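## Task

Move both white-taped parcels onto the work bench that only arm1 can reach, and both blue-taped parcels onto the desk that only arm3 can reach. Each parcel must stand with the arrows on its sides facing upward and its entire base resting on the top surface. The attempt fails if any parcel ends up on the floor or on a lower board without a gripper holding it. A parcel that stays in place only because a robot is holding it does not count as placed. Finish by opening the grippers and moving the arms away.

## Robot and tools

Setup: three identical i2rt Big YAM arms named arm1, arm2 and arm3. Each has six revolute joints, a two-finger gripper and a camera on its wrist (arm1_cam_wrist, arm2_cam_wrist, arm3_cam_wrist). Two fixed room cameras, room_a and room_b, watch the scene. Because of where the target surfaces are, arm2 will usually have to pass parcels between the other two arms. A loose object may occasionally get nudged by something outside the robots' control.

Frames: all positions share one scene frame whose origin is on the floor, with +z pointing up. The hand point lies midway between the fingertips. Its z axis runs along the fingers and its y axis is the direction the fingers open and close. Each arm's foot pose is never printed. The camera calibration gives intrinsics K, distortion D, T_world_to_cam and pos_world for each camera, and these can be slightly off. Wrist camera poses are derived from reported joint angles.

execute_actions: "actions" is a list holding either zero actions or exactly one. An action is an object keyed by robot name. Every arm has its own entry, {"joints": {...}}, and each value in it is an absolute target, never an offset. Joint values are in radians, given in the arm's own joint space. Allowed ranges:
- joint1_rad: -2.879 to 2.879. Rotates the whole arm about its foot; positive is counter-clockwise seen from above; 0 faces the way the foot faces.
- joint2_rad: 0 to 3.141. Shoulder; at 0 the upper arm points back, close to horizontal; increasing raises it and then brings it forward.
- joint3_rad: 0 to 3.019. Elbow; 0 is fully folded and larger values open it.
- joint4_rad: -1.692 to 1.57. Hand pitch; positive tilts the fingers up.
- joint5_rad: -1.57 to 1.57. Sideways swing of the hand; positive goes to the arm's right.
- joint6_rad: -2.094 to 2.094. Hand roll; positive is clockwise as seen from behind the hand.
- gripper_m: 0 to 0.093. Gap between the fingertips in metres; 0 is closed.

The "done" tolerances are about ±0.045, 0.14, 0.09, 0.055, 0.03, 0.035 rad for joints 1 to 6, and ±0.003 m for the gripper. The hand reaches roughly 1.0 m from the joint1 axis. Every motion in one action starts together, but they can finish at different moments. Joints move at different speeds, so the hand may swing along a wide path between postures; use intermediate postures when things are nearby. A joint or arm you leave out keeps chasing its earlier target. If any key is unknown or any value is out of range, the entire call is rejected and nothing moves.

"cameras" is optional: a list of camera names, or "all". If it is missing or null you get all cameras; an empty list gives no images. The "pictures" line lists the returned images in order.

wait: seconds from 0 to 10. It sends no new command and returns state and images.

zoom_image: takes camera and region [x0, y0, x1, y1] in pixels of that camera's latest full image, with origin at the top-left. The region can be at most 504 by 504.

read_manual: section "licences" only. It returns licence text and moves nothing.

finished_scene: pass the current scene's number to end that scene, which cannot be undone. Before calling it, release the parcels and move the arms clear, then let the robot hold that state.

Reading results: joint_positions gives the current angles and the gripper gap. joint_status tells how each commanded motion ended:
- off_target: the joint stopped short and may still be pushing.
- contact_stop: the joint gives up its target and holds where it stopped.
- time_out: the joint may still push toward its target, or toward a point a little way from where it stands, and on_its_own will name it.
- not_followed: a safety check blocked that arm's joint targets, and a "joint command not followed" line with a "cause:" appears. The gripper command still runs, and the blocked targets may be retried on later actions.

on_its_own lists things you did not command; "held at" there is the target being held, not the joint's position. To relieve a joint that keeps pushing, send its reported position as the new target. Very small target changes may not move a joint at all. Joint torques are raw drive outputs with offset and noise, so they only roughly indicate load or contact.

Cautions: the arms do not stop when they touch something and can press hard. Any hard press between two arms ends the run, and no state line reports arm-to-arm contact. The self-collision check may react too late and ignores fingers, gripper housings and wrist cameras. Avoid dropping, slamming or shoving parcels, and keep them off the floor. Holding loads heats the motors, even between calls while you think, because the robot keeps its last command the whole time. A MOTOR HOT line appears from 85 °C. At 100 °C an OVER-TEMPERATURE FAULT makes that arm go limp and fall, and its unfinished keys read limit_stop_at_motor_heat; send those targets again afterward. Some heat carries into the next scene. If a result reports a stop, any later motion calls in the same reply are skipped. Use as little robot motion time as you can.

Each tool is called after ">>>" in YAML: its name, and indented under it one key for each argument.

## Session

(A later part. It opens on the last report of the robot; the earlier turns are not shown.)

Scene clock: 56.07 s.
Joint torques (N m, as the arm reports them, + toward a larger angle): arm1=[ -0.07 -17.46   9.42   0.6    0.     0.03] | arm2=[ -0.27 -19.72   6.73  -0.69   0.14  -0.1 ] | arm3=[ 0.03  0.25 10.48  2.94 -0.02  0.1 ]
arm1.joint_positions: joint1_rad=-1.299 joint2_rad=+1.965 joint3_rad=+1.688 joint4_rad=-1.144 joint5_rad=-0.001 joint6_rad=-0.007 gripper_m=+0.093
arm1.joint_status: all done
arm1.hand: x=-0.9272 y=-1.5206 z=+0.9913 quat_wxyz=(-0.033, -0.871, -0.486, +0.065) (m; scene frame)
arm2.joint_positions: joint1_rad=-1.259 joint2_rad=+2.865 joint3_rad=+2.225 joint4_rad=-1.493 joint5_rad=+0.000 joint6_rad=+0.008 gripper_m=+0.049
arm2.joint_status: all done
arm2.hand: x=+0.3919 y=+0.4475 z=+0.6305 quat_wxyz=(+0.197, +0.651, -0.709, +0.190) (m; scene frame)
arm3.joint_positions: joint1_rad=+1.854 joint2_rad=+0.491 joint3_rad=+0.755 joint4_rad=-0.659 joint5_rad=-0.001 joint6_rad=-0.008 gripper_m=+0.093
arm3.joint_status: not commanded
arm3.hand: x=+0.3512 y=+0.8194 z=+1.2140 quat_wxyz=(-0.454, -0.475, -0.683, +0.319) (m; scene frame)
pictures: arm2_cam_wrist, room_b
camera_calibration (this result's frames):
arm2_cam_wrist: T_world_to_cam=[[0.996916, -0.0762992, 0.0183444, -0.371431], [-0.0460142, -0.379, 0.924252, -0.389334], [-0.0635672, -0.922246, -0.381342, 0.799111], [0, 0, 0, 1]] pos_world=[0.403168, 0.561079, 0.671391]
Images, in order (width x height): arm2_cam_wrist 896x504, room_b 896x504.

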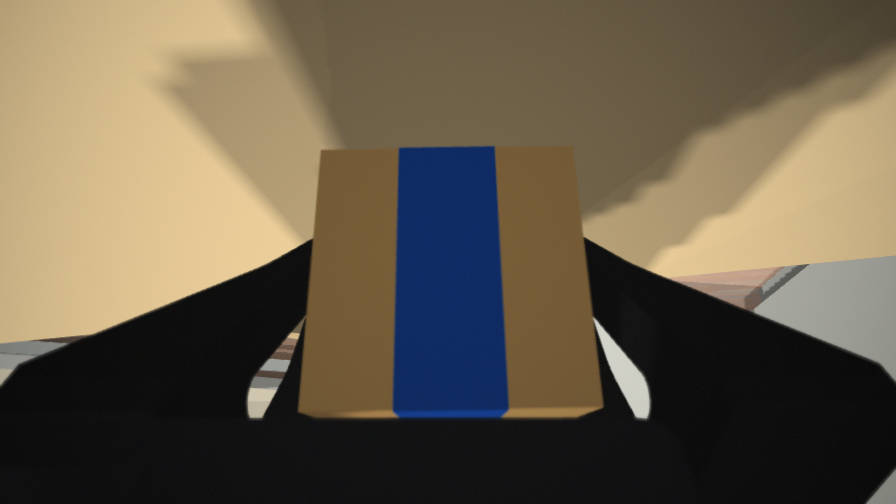

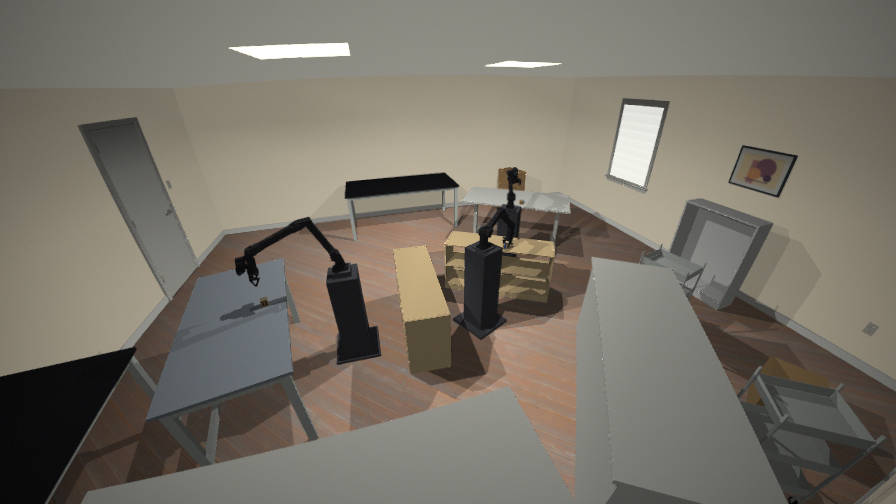

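>>> execute_actions:
  actions:
    - {"arm1": {"joints": {"joint2_rad": 2.1, "joint4_rad": -1.13, "joint6_rad": 1.4}}, "arm2": {"joints": {"joint2_rad": 2.862, "gripper_m": 0.093}}}
  cameras: ["arm1_cam_wrist", "arm2_cam_wrist"]

Scene clock: 58.37 s.
Joint torques (N m, as the arm reports them, + toward a larger angle): arm1=[ -0.1  -20.2    8.77   0.78   0.11   0.07] | arm2=[ -0.18 -20.75   6.78  -0.71   0.13  -0.09] | arm3=[ 0.03  0.21 10.49  2.95 -0.02  0.11]
arm1.joint_positions: joint1_rad=-1.299 joint2_rad=+2.091 joint3_rad=+1.688 joint4_rad=-1.137 joint5_rad=-0.001 joint6_rad=+1.390 gripper_m=+0.093
arm1.joint_status: all done
arm1.hand: x=-0.9241 y=-1.5149 z=+0.9147 quat_wxyz=(-0.011, -0.982, +0.189, +0.007) (m; scene frame)
arm2.joint_positions: joint1_rad=-1.259 joint2_rad=+2.865 joint3_rad=+2.225 joint4_rad=-1.493 joint5_rad=+0.000 joint6_rad=+0.008 gripper_m=+0.093
arm2.joint_status: all done
arm2.hand: x=+0.3919 y=+0.4475 z=+0.6305 quat_wxyz=(+0.197, +0.651, -0.709, +0.190) (m; scene frame)
arm3.joint_positions: joint1_rad=+1.854 joint2_rad=+0.491 joint3_rad=+0.755 joint4_rad=-0.659 joint5_rad=-0.001 joint6_rad=-0.008 gripper_m=+0.093
arm3.joint_status: not commanded
arm3.hand: x=+0.3512 y=+0.8194 z=+1.2140 quat_wxyz=(-0.454, -0.475, -0.683, +0.319) (m; scene frame)
pictures: arm1_cam_wrist, arm2_cam_wrist
camera_calibration (this result's frames):
arm1_cam_wrist: T_world_to_cam=[[0.381115, 0.924172, -0.0256367, 1.77462], [0.760982, -0.297829, 0.576371, -0.271923], [0.525031, -0.239173, -0.816786, 0.991562], [0, 0, 0, 1]] pos_world=[-0.990007, -1.48389, 1.01212]
arm2_cam_wrist: T_world_to_cam=[[0.996916, -0.0762992, 0.0183444, -0.371431], [-0.0460142, -0.379, 0.924252, -0.389334], [-0.0635672, -0.922246, -0.381342, 0.799111], [0, 0, 0, 1]] pos_world=[0.403168, 0.561079, 0.671391]
Images, in order (width x height): arm1_cam_wrist 896x504, arm2_cam_wrist 896x504.

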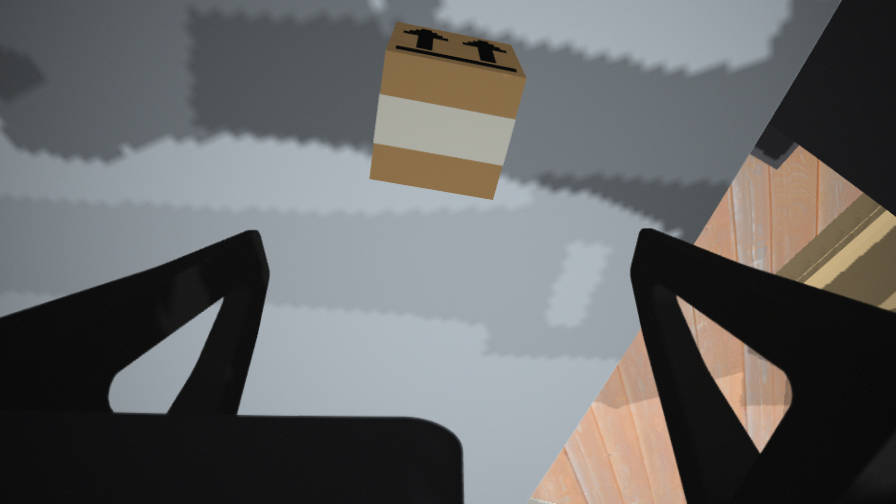

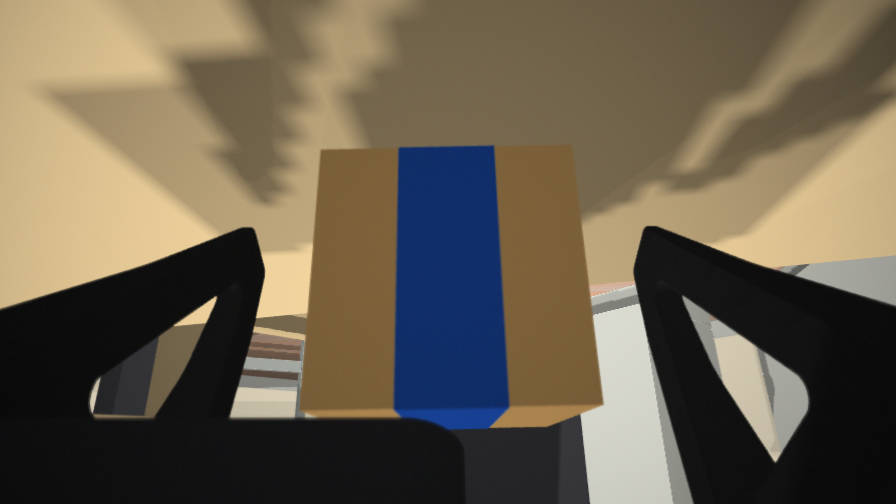

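>>> execute_actions:
  actions:
    - {"arm1": {"joints": {"joint2_rad": 1.76, "joint3_rad": 0.665, "joint4_rad": 0.575, "joint6_rad": 0.0}}, "arm2": {"joints": {"joint2_rad": 2.55}}}
  cameras: ["arm1_cam_wrist", "arm3_cam_wrist"]

Scene clock: 61.37 s.
Joint torques (N m, as the arm reports them, + toward a larger angle): arm1=[ -0.06 -12.08   5.     2.36  -0.01  -0.14] | arm2=[ -0.24 -21.13   7.21  -0.17   0.14  -0.09] | arm3=[ 0.05  0.28 10.48  2.95 -0.02  0.1 ]
arm1.joint_positions: joint1_rad=-1.299 joint2_rad=+1.755 joint3_rad=+0.667 joint4_rad=+0.562 joint5_rad=-0.001 joint6_rad=+0.010 gripper_m=+0.093
arm1.joint_status: all done
arm1.hand: x=-0.8816 y=-1.4472 z=+0.9138 quat_wxyz=(-0.241, -0.761, -0.418, +0.435) (m; scene frame)
arm2.joint_positions: joint1_rad=-1.259 joint2_rad=+2.550 joint3_rad=+2.242 joint4_rad=-1.492 joint5_rad=+0.000 joint6_rad=+0.008 gripper_m=+0.093
arm2.joint_status: all done
arm2.hand: x=+0.3978 y=+0.5478 z=+0.8286 quat_wxyz=(+0.078, +0.673, -0.732, +0.078) (m; scene frame)
arm3.joint_positions: joint1_rad=+1.854 joint2_rad=+0.491 joint3_rad=+0.755 joint4_rad=-0.659 joint5_rad=-0.001 joint6_rad=-0.008 gripper_m=+0.093
arm3.joint_status: not commanded
arm3.hand: x=+0.3512 y=+0.8194 z=+1.2140 quat_wxyz=(-0.454, -0.475, -0.683, +0.319) (m; scene frame)
pictures: arm1_cam_wrist, arm3_cam_wrist
camera_calibration (this result's frames):
arm1_cam_wrist: T_world_to_cam=[[-0.841649, 0.539879, -0.0125626, 0.0497924], [0.498135, 0.767169, -0.404121, 1.92191], [-0.208538, -0.346386, -0.914619, 0.272272], [0, 0, 0, 1]] pos_world=[-0.858683, -1.407, 1.02633]
arm3_cam_wrist: T_world_to_cam=[[-0.935661, -0.352874, 0.0043526, 0.611265], [-0.300884, 0.791239, -0.532363, 0.107633], [0.184413, -0.499421, -0.846505, 1.4948], [0, 0, 0, 1]] pos_world=[0.328661, 0.877068, 1.31999]
Images, in order (width x height): arm1_cam_wrist 896x504, arm3_cam_wrist 896x504.

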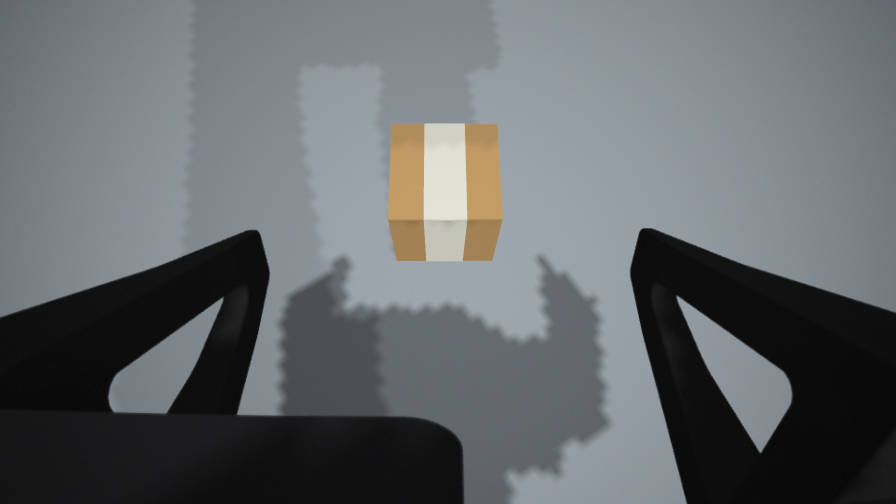

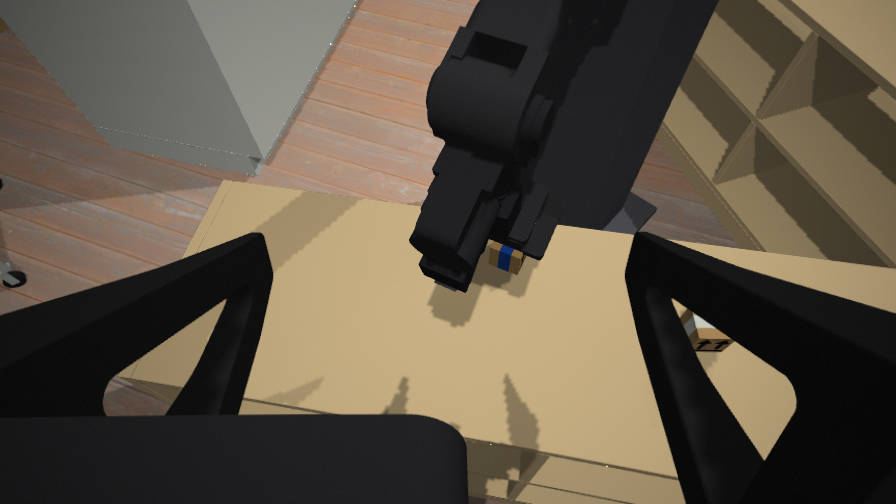

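>>> execute_actions:
  actions:
    - {"arm1": {"joints": {"joint2_rad": 2.172, "joint3_rad": 0.955, "joint4_rad": 0.73}}, "arm2": {"joints": {"joint1_rad": -0.795, "joint2_rad": 2.405, "joint3_rad": 1.805, "joint4_rad": -0.965}}, "arm3": {"joints": {"joint1_rad": 1.724, "joint2_rad": 2.36, "joint3_rad": 1.95, "joint4_rad": -1.13, "joint6_rad": 0.30}}}
  cameras: ["arm1_cam_wrist", "arm2_cam_wrist", "arm3_cam_wrist"]

Scene clock: 64.23 s.
Joint torques (N m, as the arm reports them, + toward a larger angle): arm1=[ -0.11 -16.28   5.1    2.24  -0.02  -0.14] | arm2=[ -1.16 -19.51   6.57   0.44   0.13  -0.08] | arm3=[ -0.35 -25.87  11.76   0.75  -0.01   0.11]
arm1.joint_positions: joint1_rad=-1.299 joint2_rad=+2.163 joint3_rad=+0.942 joint4_rad=+0.721 joint5_rad=-0.001 joint6_rad=+0.009 gripper_m=+0.093
arm1.joint_status: all done
arm1.hand: x=-0.9287 y=-1.5211 z=+0.8144 quat_wxyz=(-0.246, -0.755, -0.415, +0.445) (m; scene frame)
arm2.joint_positions: joint1_rad=-0.791 joint2_rad=+2.405 joint3_rad=+1.802 joint4_rad=-0.976 joint5_rad=+0.000 joint6_rad=+0.007 gripper_m=+0.093
arm2.joint_status: all done
arm2.hand: x=+0.0944 y=+0.4784 z=+0.7674 quat_wxyz=(-0.004, +0.830, -0.558, +0.005) (m; scene frame)
arm3.joint_positions: joint1_rad=+1.724 joint2_rad=+2.364 joint3_rad=+1.908 joint4_rad=-1.124 joint5_rad=-0.001 joint6_rad=+0.292 gripper_m=+0.093
arm3.joint_status: all done
arm3.hand: x=+0.3916 y=+0.4521 z=+0.7742 quat_wxyz=(+0.003, -0.733, -0.681, -0.003) (m; scene frame)
pictures: arm1_cam_wrist, arm2_cam_wrist, arm3_cam_wrist
camera_calibration (this result's frames):
arm1_cam_wrist: T_world_to_cam=[[-0.842005, 0.539326, -0.0124698, 0.0475507], [0.492195, 0.75855, -0.427021, 1.96191], [-0.220844, -0.365691, -0.904156, 0.0966591], [0, 0, 0, 1]] pos_world=[-0.904256, -1.4785, 0.925763]
arm2_cam_wrist: T_world_to_cam=[[0.925763, 0.377639, 0.0187431, -0.28574], [0.294972, -0.752344, 0.589042, -0.114221], [0.236546, -0.539784, -0.807885, 0.976968], [0, 0, 0, 1]] pos_world=[0.0671213, 0.549325, 0.861914]
arm3_cam_wrist: T_world_to_cam=[[-0.997391, 0.0717791, -0.00767029, 0.362893], [0.0538123, 0.81012, 0.583789, -0.835313], [0.0481177, 0.581853, -0.81187, 0.469361], [0, 0, 0, 1]] pos_world=[0.384311, 0.377557, 0.871489]
Images, in order (width x height): arm1_cam_wrist 896x504, arm2_cam_wrist 896x504, arm3_cam_wrist 896x504.

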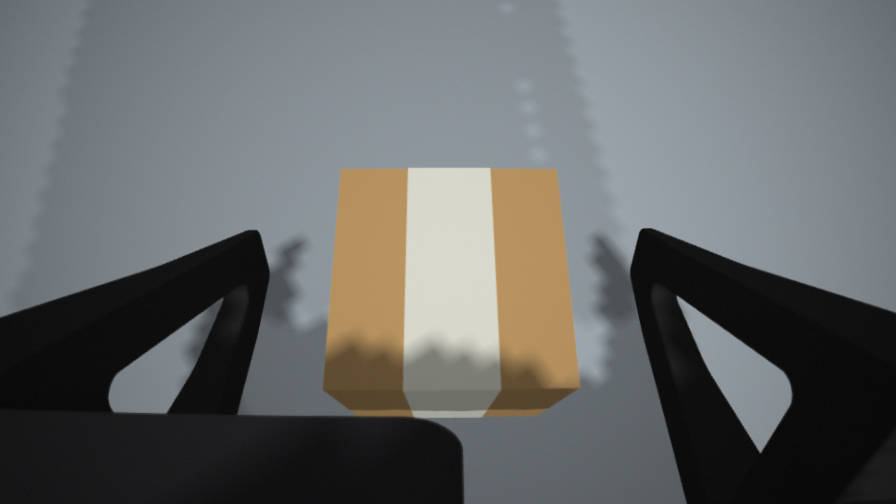

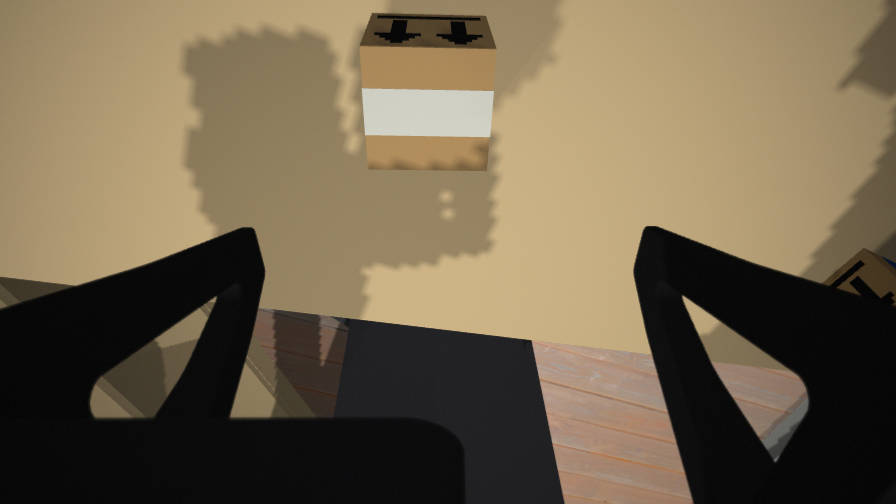

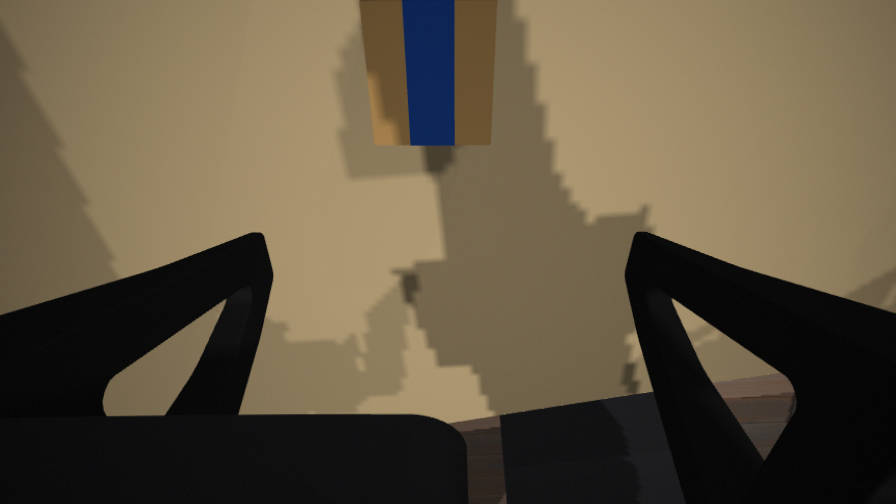

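>>> execute_actions:
  actions:
    - {"arm1": {"joints": {"joint3_rad": 0.918, "joint4_rad": 0.70}}, "arm2": {"joints": {"joint1_rad": -0.778, "joint2_rad": 2.622, "joint3_rad": 1.868, "joint4_rad": -0.782}}, "arm3": {"joints": {"joint1_rad": 1.735, "joint2_rad": 2.59, "joint3_rad": 2.0, "joint4_rad": -0.955}}}
  cameras: ["arm1_cam_wrist", "arm2_cam_wrist", "arm3_cam_wrist"]

Scene clock: 66.40 s.
Joint torques (N m, as the arm reports them, + toward a larger angle): arm1=[ -0.03 -16.14   3.61   1.64  -0.02  -0.15] | arm2=[ -0.15 -20.42   6.65   0.52   0.2   -0.08] | arm3=[  0.4  -26.22   9.21   1.27  -0.01   0.1 ]
arm1.joint_positions: joint1_rad=-1.299 joint2_rad=+2.163 joint3_rad=+0.921 joint4_rad=+0.707 joint5_rad=-0.001 joint6_rad=+0.009 gripper_m=+0.093
arm1.joint_status: all done
arm1.hand: x=-0.9225 y=-1.5111 z=+0.8044 quat_wxyz=(-0.238, -0.763, -0.419, +0.431) (m; scene frame)
arm2.joint_positions: joint1_rad=-0.784 joint2_rad=+2.631 joint3_rad=+1.853 joint4_rad=-0.793 joint5_rad=-0.002 joint6_rad=+0.007 gripper_m=+0.093
arm2.joint_status: all done
arm2.hand: x=+0.0922 y=+0.4747 z=+0.6379 quat_wxyz=(-0.005, +0.831, -0.556, +0.001) (m; scene frame)
arm3.joint_positions: joint1_rad=+1.726 joint2_rad=+2.592 joint3_rad=+1.982 joint4_rad=-0.963 joint5_rad=-0.001 joint6_rad=+0.293 gripper_m=+0.093
arm3.joint_status: all done
arm3.hand: x=+0.3958 y=+0.4400 z=+0.6464 quat_wxyz=(+0.000, -0.732, -0.681, -0.001) (m; scene frame)
pictures: arm1_cam_wrist, arm2_cam_wrist, arm3_cam_wrist
camera_calibration (this result's frames):
arm1_cam_wrist: T_world_to_cam=[[-0.84166, 0.539872, -0.0121373, 0.0481323], [0.500028, 0.770662, -0.395033, 1.94679], [-0.203914, -0.338553, -0.918587, 0.16082], [0, 0, 0, 1]] pos_world=[-0.900147, -1.47186, 0.91736]
arm2_cam_wrist: T_world_to_cam=[[0.923201, 0.383951, 0.0168155, -0.281425], [0.303022, -0.754127, 0.58264, -0.0359168], [0.236386, -0.532798, -0.812556, 0.870462], [0, 0, 0, 1]] pos_world=[0.0649302, 0.544748, 0.732958]
arm3_cam_wrist: T_world_to_cam=[[-0.997485, 0.0702014, -0.00974722, 0.369012], [0.0516605, 0.814311, 0.578126, -0.748396], [0.0485225, 0.576168, -0.81589, 0.377377], [0, 0, 0, 1]] pos_world=[0.388435, 0.366089, 0.744161]
Images, in order (width x height): arm1_cam_wrist 896x504, arm2_cam_wrist 896x504, arm3_cam_wrist 896x504.

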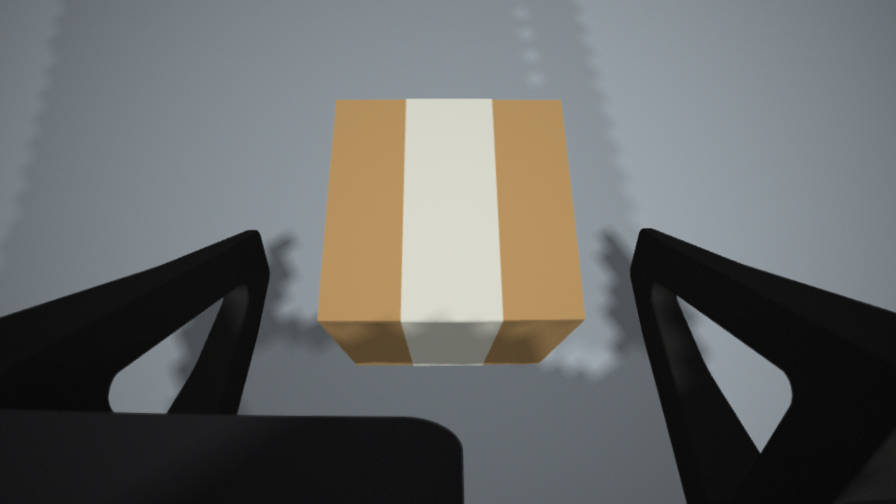

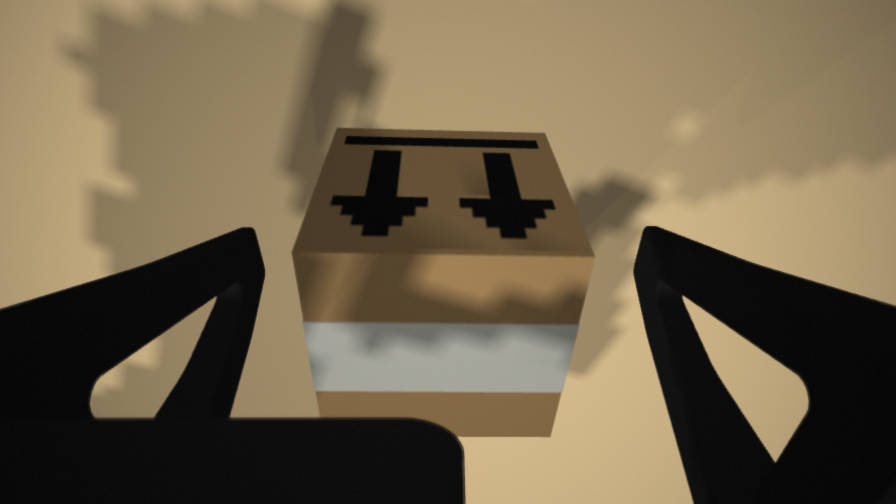

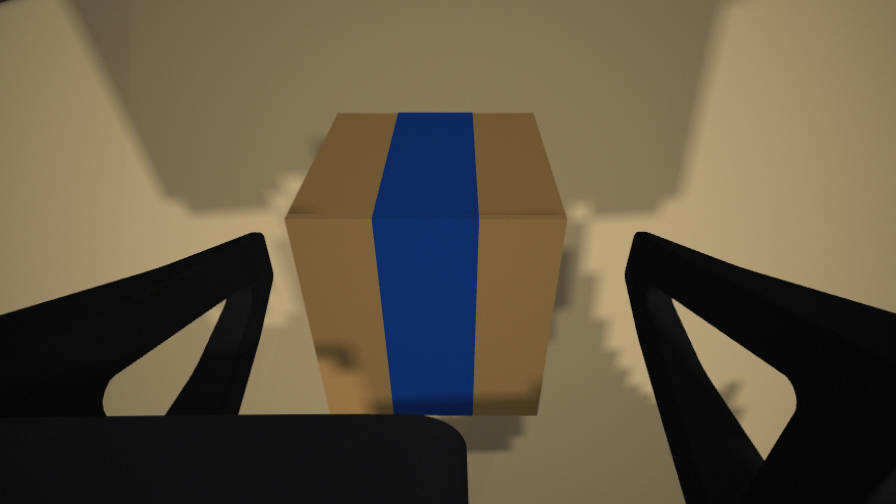

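>>> execute_actions:
  actions: []

Scene clock: 67.03 s.
Joint torques (N m, as the arm reports them, + toward a larger angle): arm1=[ -0.12 -16.13   3.66   1.62  -0.02  -0.15] | arm2=[ -0.11 -21.03   6.42   0.48   0.2   -0.08] | arm3=[  0.43 -26.4    9.19   1.27  -0.01   0.1 ]
arm1.joint_positions: joint1_rad=-1.299 joint2_rad=+2.163 joint3_rad=+0.921 joint4_rad=+0.707 joint5_rad=-0.001 joint6_rad=+0.009 gripper_m=+0.093
arm1.joint_status: all done
arm1.hand: x=-0.9225 y=-1.5111 z=+0.8044 quat_wxyz=(-0.238, -0.763, -0.419, +0.431) (m; scene frame)
arm2.joint_positions: joint1_rad=-0.784 joint2_rad=+2.631 joint3_rad=+1.853 joint4_rad=-0.793 joint5_rad=-0.002 joint6_rad=+0.007 gripper_m=+0.093
arm2.joint_status: all done
arm2.hand: x=+0.0922 y=+0.4747 z=+0.6379 quat_wxyz=(-0.005, +0.831, -0.556, +0.001) (m; scene frame)
arm3.joint_positions: joint1_rad=+1.726 joint2_rad=+2.592 joint3_rad=+1.982 joint4_rad=-0.963 joint5_rad=-0.001 joint6_rad=+0.293 gripper_m=+0.093
arm3.joint_status: all done
arm3.hand: x=+0.3958 y=+0.4400 z=+0.6464 quat_wxyz=(+0.000, -0.732, -0.681, -0.001) (m; scene frame)
pictures: arm1_cam_wrist, arm2_cam_wrist, arm3_cam_wrist, room_a, room_b
camera_calibration (this result's frames):
arm1_cam_wrist: T_world_to_cam=[[-0.84166, 0.539872, -0.0121373, 0.0481323], [0.500028, 0.770662, -0.395033, 1.94679], [-0.203914, -0.338553, -0.918587, 0.16082], [0, 0, 0, 1]] pos_world=[-0.900147, -1.47186, 0.91736]
arm2_cam_wrist: T_world_to_cam=[[0.923201, 0.383951, 0.0168155, -0.281425], [0.303022, -0.754127, 0.58264, -0.0359168], [0.236386, -0.532798, -0.812556, 0.870462], [0, 0, 0, 1]] pos_world=[0.0649302, 0.544748, 0.732958]
arm3_cam_wrist: T_world_to_cam=[[-0.997485, 0.0702014, -0.00974722, 0.369012], [0.0516605, 0.814311, 0.578126, -0.748396], [0.0485225, 0.576168, -0.81589, 0.377377], [0, 0, 0, 1]] pos_world=[0.388435, 0.366089, 0.744161]
Images, in order (width x height): arm1_cam_wrist 896x504, arm2_cam_wrist 896x504, arm3_cam_wrist 896x504, room_a 896x504, room_b 896x504.

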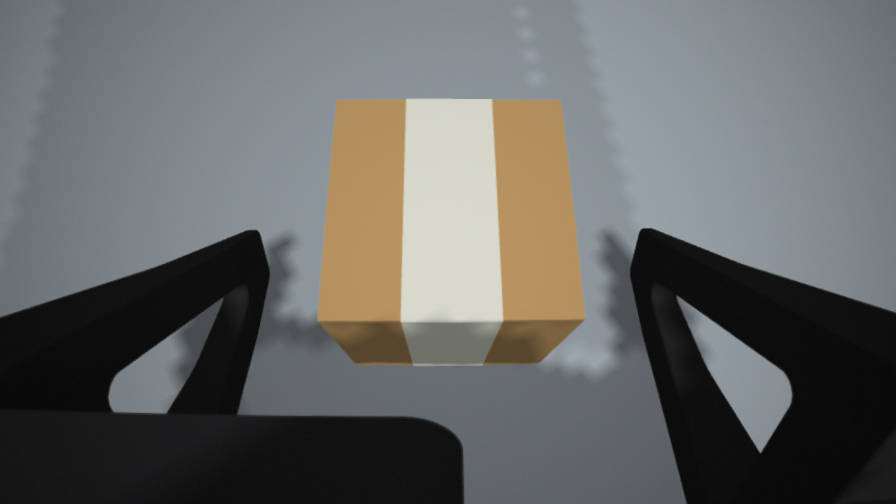

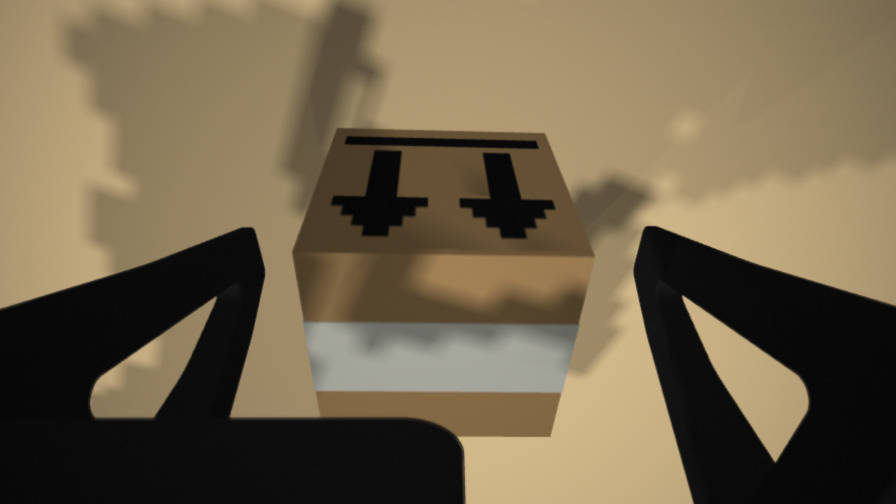

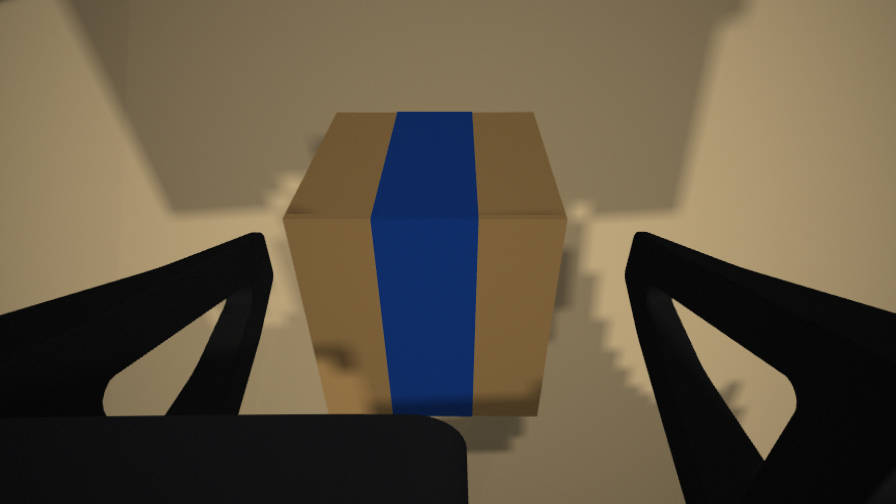

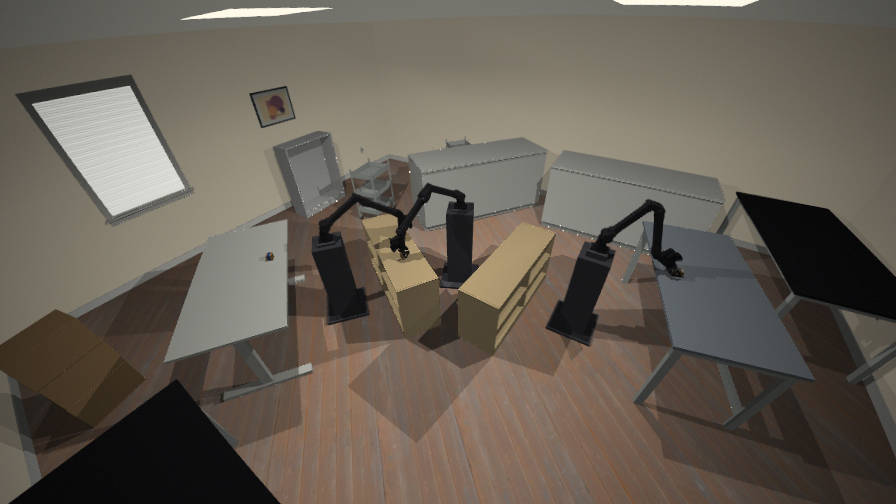

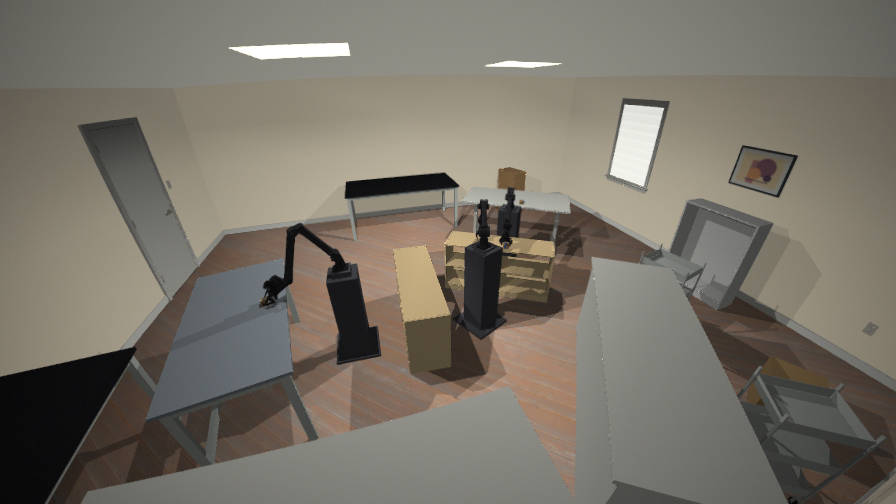

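>>> execute_actions:
  actions:
    - {"arm1":{"joints":{"gripper_m":0.035}},"arm2":{"joints":{"gripper_m":0.035}},"arm3":{"joints":{"gripper_m":0.035}}}
  cameras: []

Scene clock: 68.33 s.
Joint torques (N m, as the arm reports them, + toward a larger angle): arm1=[ -0.02 -16.19   3.68   1.64  -0.01  -0.14] | arm2=[ -0.15 -20.62   6.56   0.43   0.19  -0.08] | arm3=[  0.44 -26.32   9.31   1.23  -0.03   0.1 ]
arm1.joint_positions: joint1_rad=-1.299 joint2_rad=+2.163 joint3_rad=+0.921 joint4_rad=+0.707 joint5_rad=-0.001 joint6_rad=+0.009 gripper_m=+0.049
arm1.joint_status: gripper_m off_target (ended at +0.049, target +0.035)
arm1.hand: x=-0.9225 y=-1.5111 z=+0.8044 quat_wxyz=(-0.238, -0.763, -0.419, +0.431) (m; scene frame)
arm2.joint_positions: joint1_rad=-0.784 joint2_rad=+2.631 joint3_rad=+1.853 joint4_rad=-0.793 joint5_rad=-0.001 joint6_rad=+0.007 gripper_m=+0.050
arm2.joint_status: gripper_m off_target (ended at +0.049, target +0.035)
arm2.hand: x=+0.0923 y=+0.4747 z=+0.6379 quat_wxyz=(-0.005, +0.831, -0.556, +0.001) (m; scene frame)
arm3.joint_positions: joint1_rad=+1.726 joint2_rad=+2.592 joint3_rad=+1.982 joint4_rad=-0.963 joint5_rad=-0.001 joint6_rad=+0.293 gripper_m=+0.050
arm3.joint_status: gripper_m off_target (ended at +0.050, target +0.035)
arm3.hand: x=+0.3957 y=+0.4400 z=+0.6464 quat_wxyz=(+0.000, -0.732, -0.681, -0.001) (m; scene frame)
pictures: none
No camera images: the call's "cameras" was empty. Leave "cameras" out to get every camera's image.

>>> execute_actions:
  actions:
    - {"arm1":{"joints":{"joint2_rad":1.95,"joint3_rad":1.92,"joint4_rad":-1.64}},"arm2":{"joints":{"joint1_rad":0.85,"joint2_rad":1.7,"joint3_rad":0.97,"joint4_rad":-0.85,"joint6_rad":-0.588}},"arm3":{"joints":{"joint2_rad":1.6,"joint3_rad":1.0,"joint4_rad":-0.97,"joint6_rad":0.0}}}
  cameras: ["arm1_cam_wrist","room_a"]

Scene clock: 71.27 s.
Joint torques (N m, as the arm reports them, + toward a larger angle): arm1=[ -0.11 -18.32  12.4    0.04  -0.01  -0.14] | arm2=[ -0.84 -11.81   5.66  -0.32   0.18  -0.12] | arm3=[  0.39 -14.57   8.55   0.85  -0.05  -0.04]
arm1.joint_positions: joint1_rad=-1.299 joint2_rad=+1.935 joint3_rad=+1.868 joint4_rad=-1.632 joint5_rad=-0.001 joint6_rad=+0.009 gripper_m=+0.049
arm1.joint_status: all done
arm1.hand: x=-0.8927 y=-1.4667 z=+1.0757 quat_wxyz=(+0.035, -0.875, -0.479, -0.057) (m; scene frame)
arm2.joint_positions: joint1_rad=+0.857 joint2_rad=+1.712 joint3_rad=+0.969 joint4_rad=-0.843 joint5_rad=-0.002 joint6_rad=-0.578 gripper_m=+0.050
arm2.joint_status: all done
arm2.hand: x=-0.0281 y=-0.3230 z=+0.8796 quat_wxyz=(+0.000, +0.866, +0.500, +0.013) (m; scene frame)
arm3.joint_positions: joint1_rad=+1.726 joint2_rad=+1.614 joint3_rad=+0.992 joint4_rad=-0.967 joint5_rad=-0.001 joint6_rad=+0.008 gripper_m=+0.050
arm3.joint_status: all done
arm3.hand: x=+0.3340 y=+0.7141 z=+0.8779 quat_wxyz=(+0.006, -0.628, -0.778, -0.006) (m; scene frame)
pictures: arm1_cam_wrist, room_a
camera_calibration (this result's frames):
arm1_cam_wrist: T_world_to_cam=[[-0.83601, 0.548659, 0.00782261, 0.0490173], [0.403109, 0.604434, 0.687141, 0.510444], [0.372278, 0.57761, -0.726482, 2.08267], [0, 0, 0, 1]] pos_world=[-0.940117, -1.53839, 1.16189]
Images, in order (width x height): arm1_cam_wrist 896x504, room_a 896x504.

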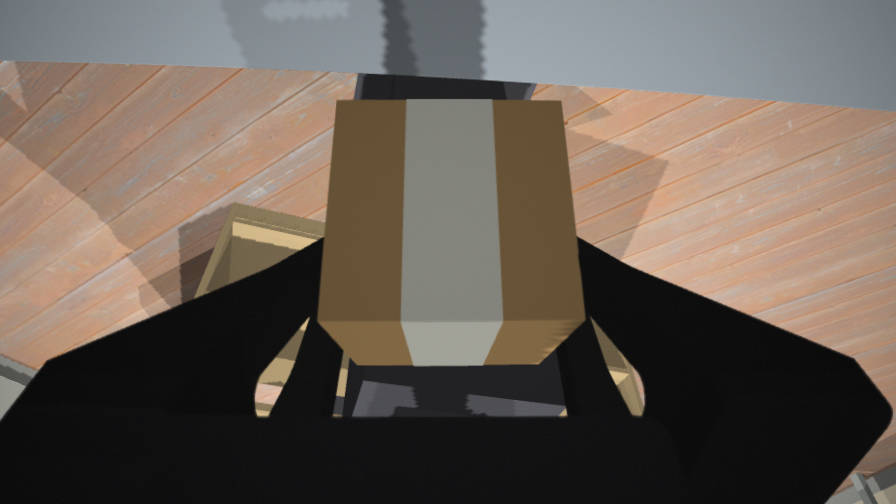

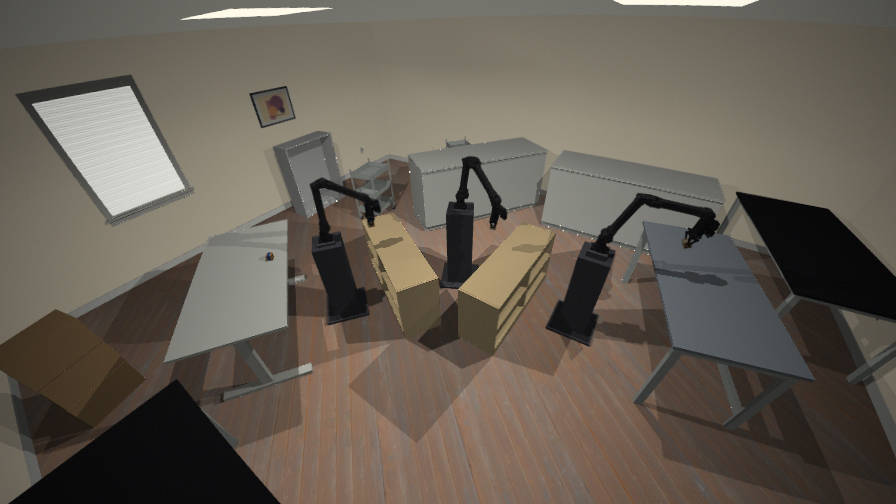

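>>> execute_actions:
  actions:
    - {"arm1":{"joints":{"joint2_rad":2.34}},"arm2":{"joints":{"joint2_rad":2.59,"joint3_rad":2.01,"joint4_rad":-0.94}},"arm3":{"joints":{"joint1_rad":-1.314,"joint2_rad":1.9,"joint3_rad":1.15,"joint4_rad":-0.78}}}
  cameras: ["arm1_cam_wrist","arm2_cam_wrist","arm3_cam_wrist"]

Scene clock: 74.17 s.
Joint torques (N m, as the arm reports them, + toward a larger angle): arm1=[  0.   -23.96   8.44  -0.52  -0.01  -0.13] | arm2=[ -0.73 -22.06   8.73  -0.17   0.17  -0.12] | arm3=[  0.   -17.25   7.53   0.97  -0.12  -0.02]
arm1.joint_positions: joint1_rad=-1.299 joint2_rad=+2.354 joint3_rad=+1.898 joint4_rad=-1.634 joint5_rad=-0.001 joint6_rad=+0.009 gripper_m=+0.049
arm1.joint_status: all done
arm1.hand: x=-0.8870 y=-1.4552 z=+0.8546 quat_wxyz=(+0.129, -0.848, -0.463, -0.225) (m; scene frame)
arm2.joint_positions: joint1_rad=+0.857 joint2_rad=+2.597 joint3_rad=+1.974 joint4_rad=-0.936 joint5_rad=-0.002 joint6_rad=-0.578 gripper_m=+0.050
arm2.joint_status: all done
arm2.hand: x=-0.2707 y=-0.4456 z=+0.6845 quat_wxyz=(+0.000, +0.866, +0.500, +0.000) (m; scene frame)
arm3.joint_positions: joint1_rad=-1.322 joint2_rad=+1.900 joint3_rad=+1.145 joint4_rad=-0.777 joint5_rad=+0.001 joint6_rad=+0.006 gripper_m=+0.050
arm3.joint_status: all done
arm3.hand: x=+0.0911 y=+1.5879 z=+0.7991 quat_wxyz=(+0.012, -0.807, +0.590, +0.015) (m; scene frame)
pictures: arm1_cam_wrist, arm2_cam_wrist, arm3_cam_wrist
camera_calibration (this result's frames):
arm1_cam_wrist: T_world_to_cam=[[-0.837133, 0.546782, 0.0154064, 0.0389321], [0.235877, 0.335433, 0.912056, -0.078834], [0.493528, 0.767146, -0.409776, 2.02589], [0, 0, 0, 1]] pos_world=[-0.948647, -1.549, 0.901462]
arm2_cam_wrist: T_world_to_cam=[[-0.867049, 0.498155, 0.00818971, -0.0216966], [0.407766, 0.700089, 0.586176, 0.026844], [0.286273, 0.511583, -0.810143, 0.98104], [0, 0, 0, 1]] pos_world=[-0.310603, -0.509868, 0.779224]
arm3_cam_wrist: T_world_to_cam=[[0.952162, 0.305525, -0.00650464, -0.567926], [0.259463, -0.797, 0.545408, 0.810143], [0.161452, -0.521005, -0.838145, 1.60506], [0, 0, 0, 1]] pos_world=[0.0714164, 1.65544, 0.899718]
Images, in order (width x height): arm1_cam_wrist 896x504, arm2_cam_wrist 896x504, arm3_cam_wrist 896x504.

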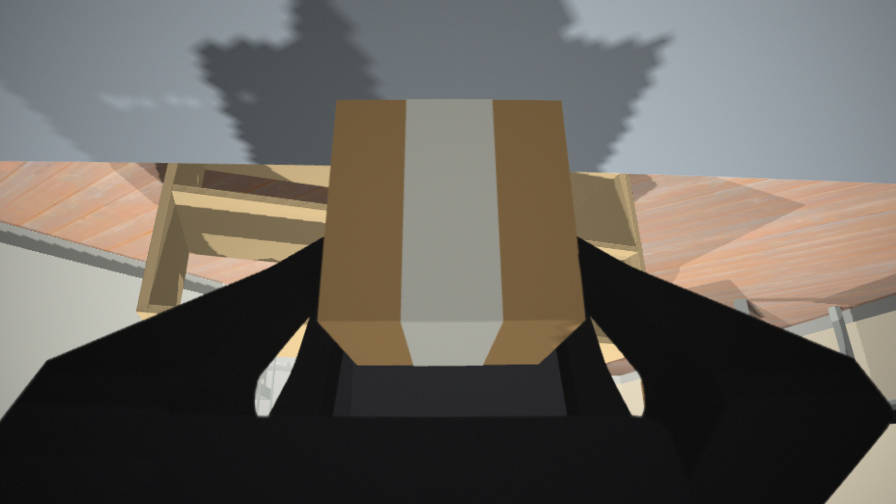

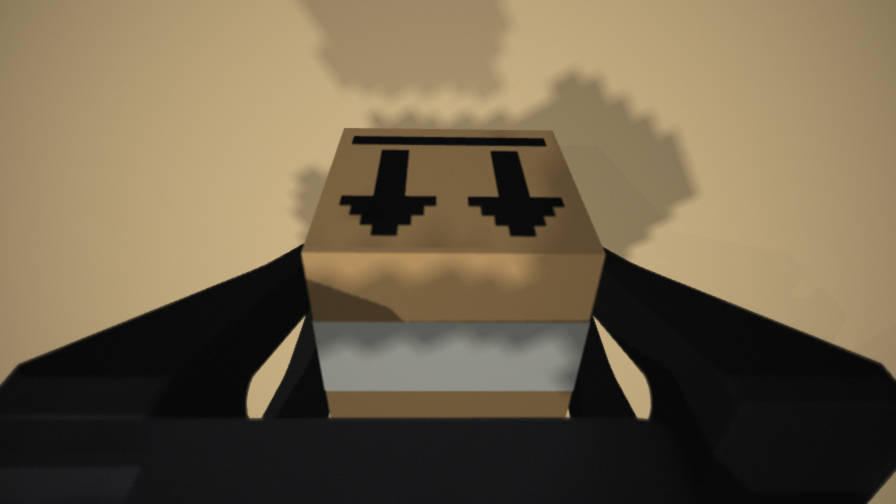

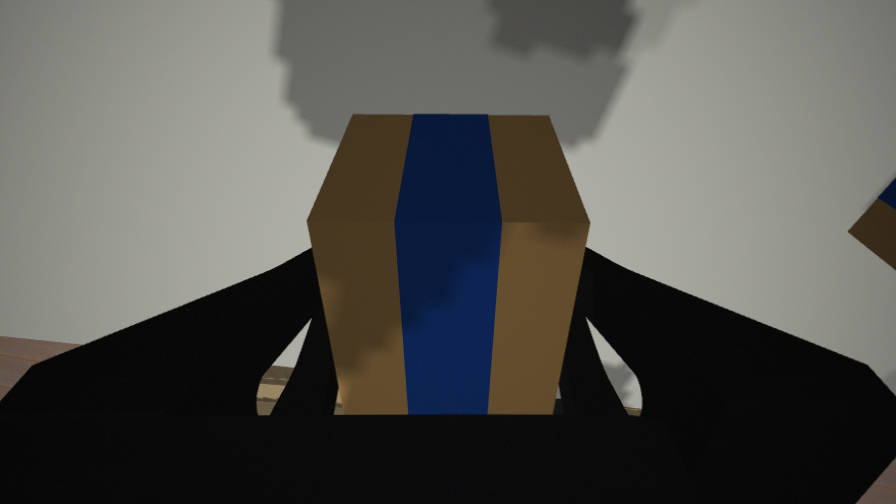

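>>> execute_actions:
  actions:
    - {"arm1":{"joints":{"joint2_rad":2.43,"joint4_rad":-1.588}},"arm2":{"joints":{"joint2_rad":2.675,"joint4_rad":-0.878}},"arm3":{"joints":{"joint2_rad":2.0,"joint4_rad":-0.72}}}
  cameras: ["arm1_cam_wrist","arm2_cam_wrist","arm3_cam_wrist"]

Scene clock: 75.60 s.
Joint torques (N m, as the arm reports them, + toward a larger angle): arm1=[ -0.14 -20.88   8.3   -0.12  -0.01  -0.14] | arm2=[ -0.77 -20.73   7.69   0.35   0.12  -0.11] | arm3=[  0.24 -16.94   6.85   1.33  -0.12  -0.02]
arm1.joint_positions: joint1_rad=-1.299 joint2_rad=+2.402 joint3_rad=+1.898 joint4_rad=-1.594 joint5_rad=-0.001 joint6_rad=+0.009 gripper_m=+0.049
arm1.joint_status: all done
arm1.hand: x=-0.8872 y=-1.4551 z=+0.8238 quat_wxyz=(+0.130, -0.847, -0.462, -0.228) (m; scene frame)
arm2.joint_positions: joint1_rad=+0.857 joint2_rad=+2.670 joint3_rad=+1.982 joint4_rad=-0.886 joint5_rad=-0.001 joint6_rad=-0.578 gripper_m=+0.050
arm2.joint_status: all done
arm2.hand: x=-0.2623 y=-0.4408 z=+0.6391 quat_wxyz=(-0.001, +0.866, +0.500, +0.007) (m; scene frame)
arm3.joint_positions: joint1_rad=-1.322 joint2_rad=+1.988 joint3_rad=+1.145 joint4_rad=-0.728 joint5_rad=+0.001 joint6_rad=+0.006 gripper_m=+0.050
arm3.joint_status: all done
arm3.hand: x=+0.0927 y=+1.5831 z=+0.7575 quat_wxyz=(+0.000, -0.807, +0.590, -0.001) (m; scene frame)
pictures: arm1_cam_wrist, arm2_cam_wrist, arm3_cam_wrist
camera_calibration (this result's frames):
arm1_cam_wrist: T_world_to_cam=[[-0.837169, 0.546724, 0.015537, 0.0389966], [0.232372, 0.329815, 0.915, -0.0644241], [0.495128, 0.76962, -0.403154, 2.01289], [0, 0, 0, 1]] pos_world=[-0.949022, -1.54923, 0.869847]
arm2_cam_wrist: T_world_to_cam=[[-0.867094, 0.498139, 0.00226803, -0.0126265], [0.401058, 0.695395, 0.596304, 0.0363461], [0.295465, 0.517962, -0.802755, 0.939855], [0, 0, 0, 1]] pos_world=[-0.30322, -0.505794, 0.732829]
arm3_cam_wrist: T_world_to_cam=[[0.95225, 0.305253, -0.0063348, -0.567953], [0.252474, -0.775599, 0.578535, 0.770199], [0.171686, -0.552509, -0.815633, 1.59931], [0, 0, 0, 1]] pos_world=[0.0717986, 1.65437, 0.85527]
Images, in order (width x height): arm1_cam_wrist 896x504, arm2_cam_wrist 896x504, arm3_cam_wrist 896x504.

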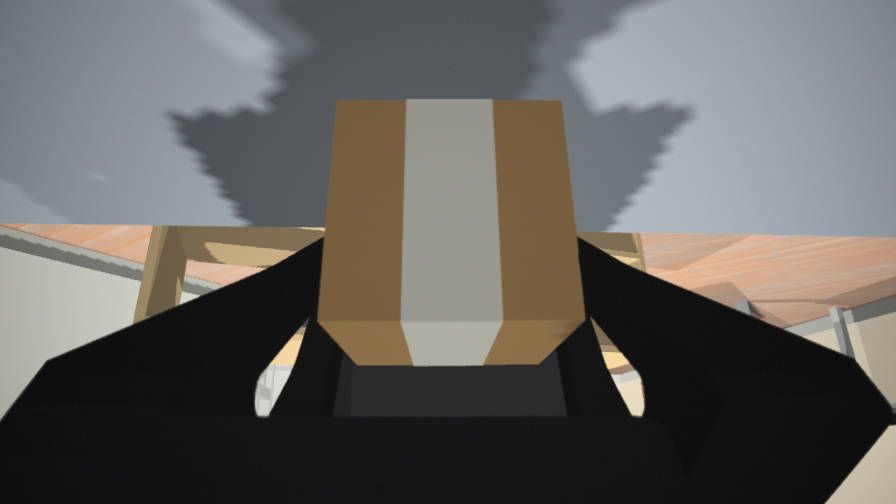

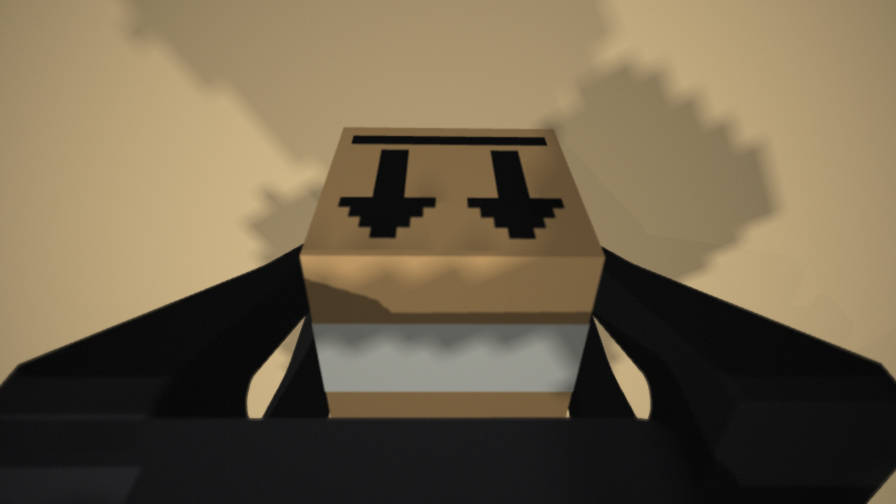

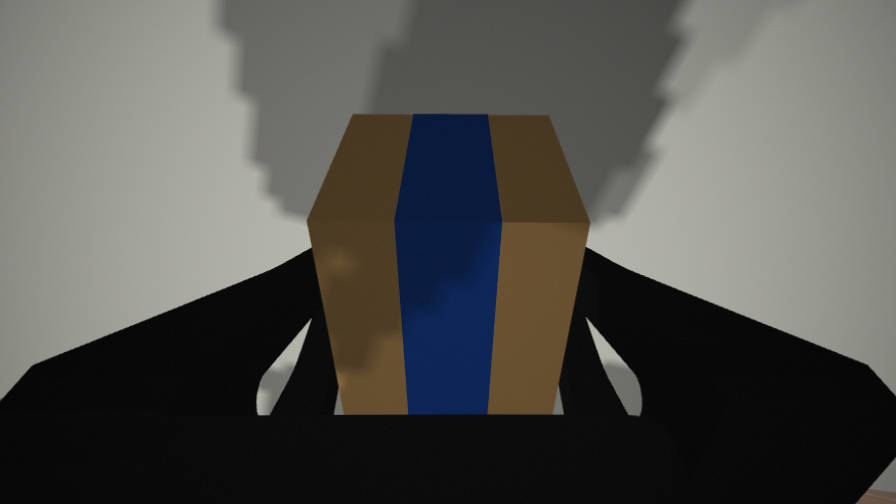

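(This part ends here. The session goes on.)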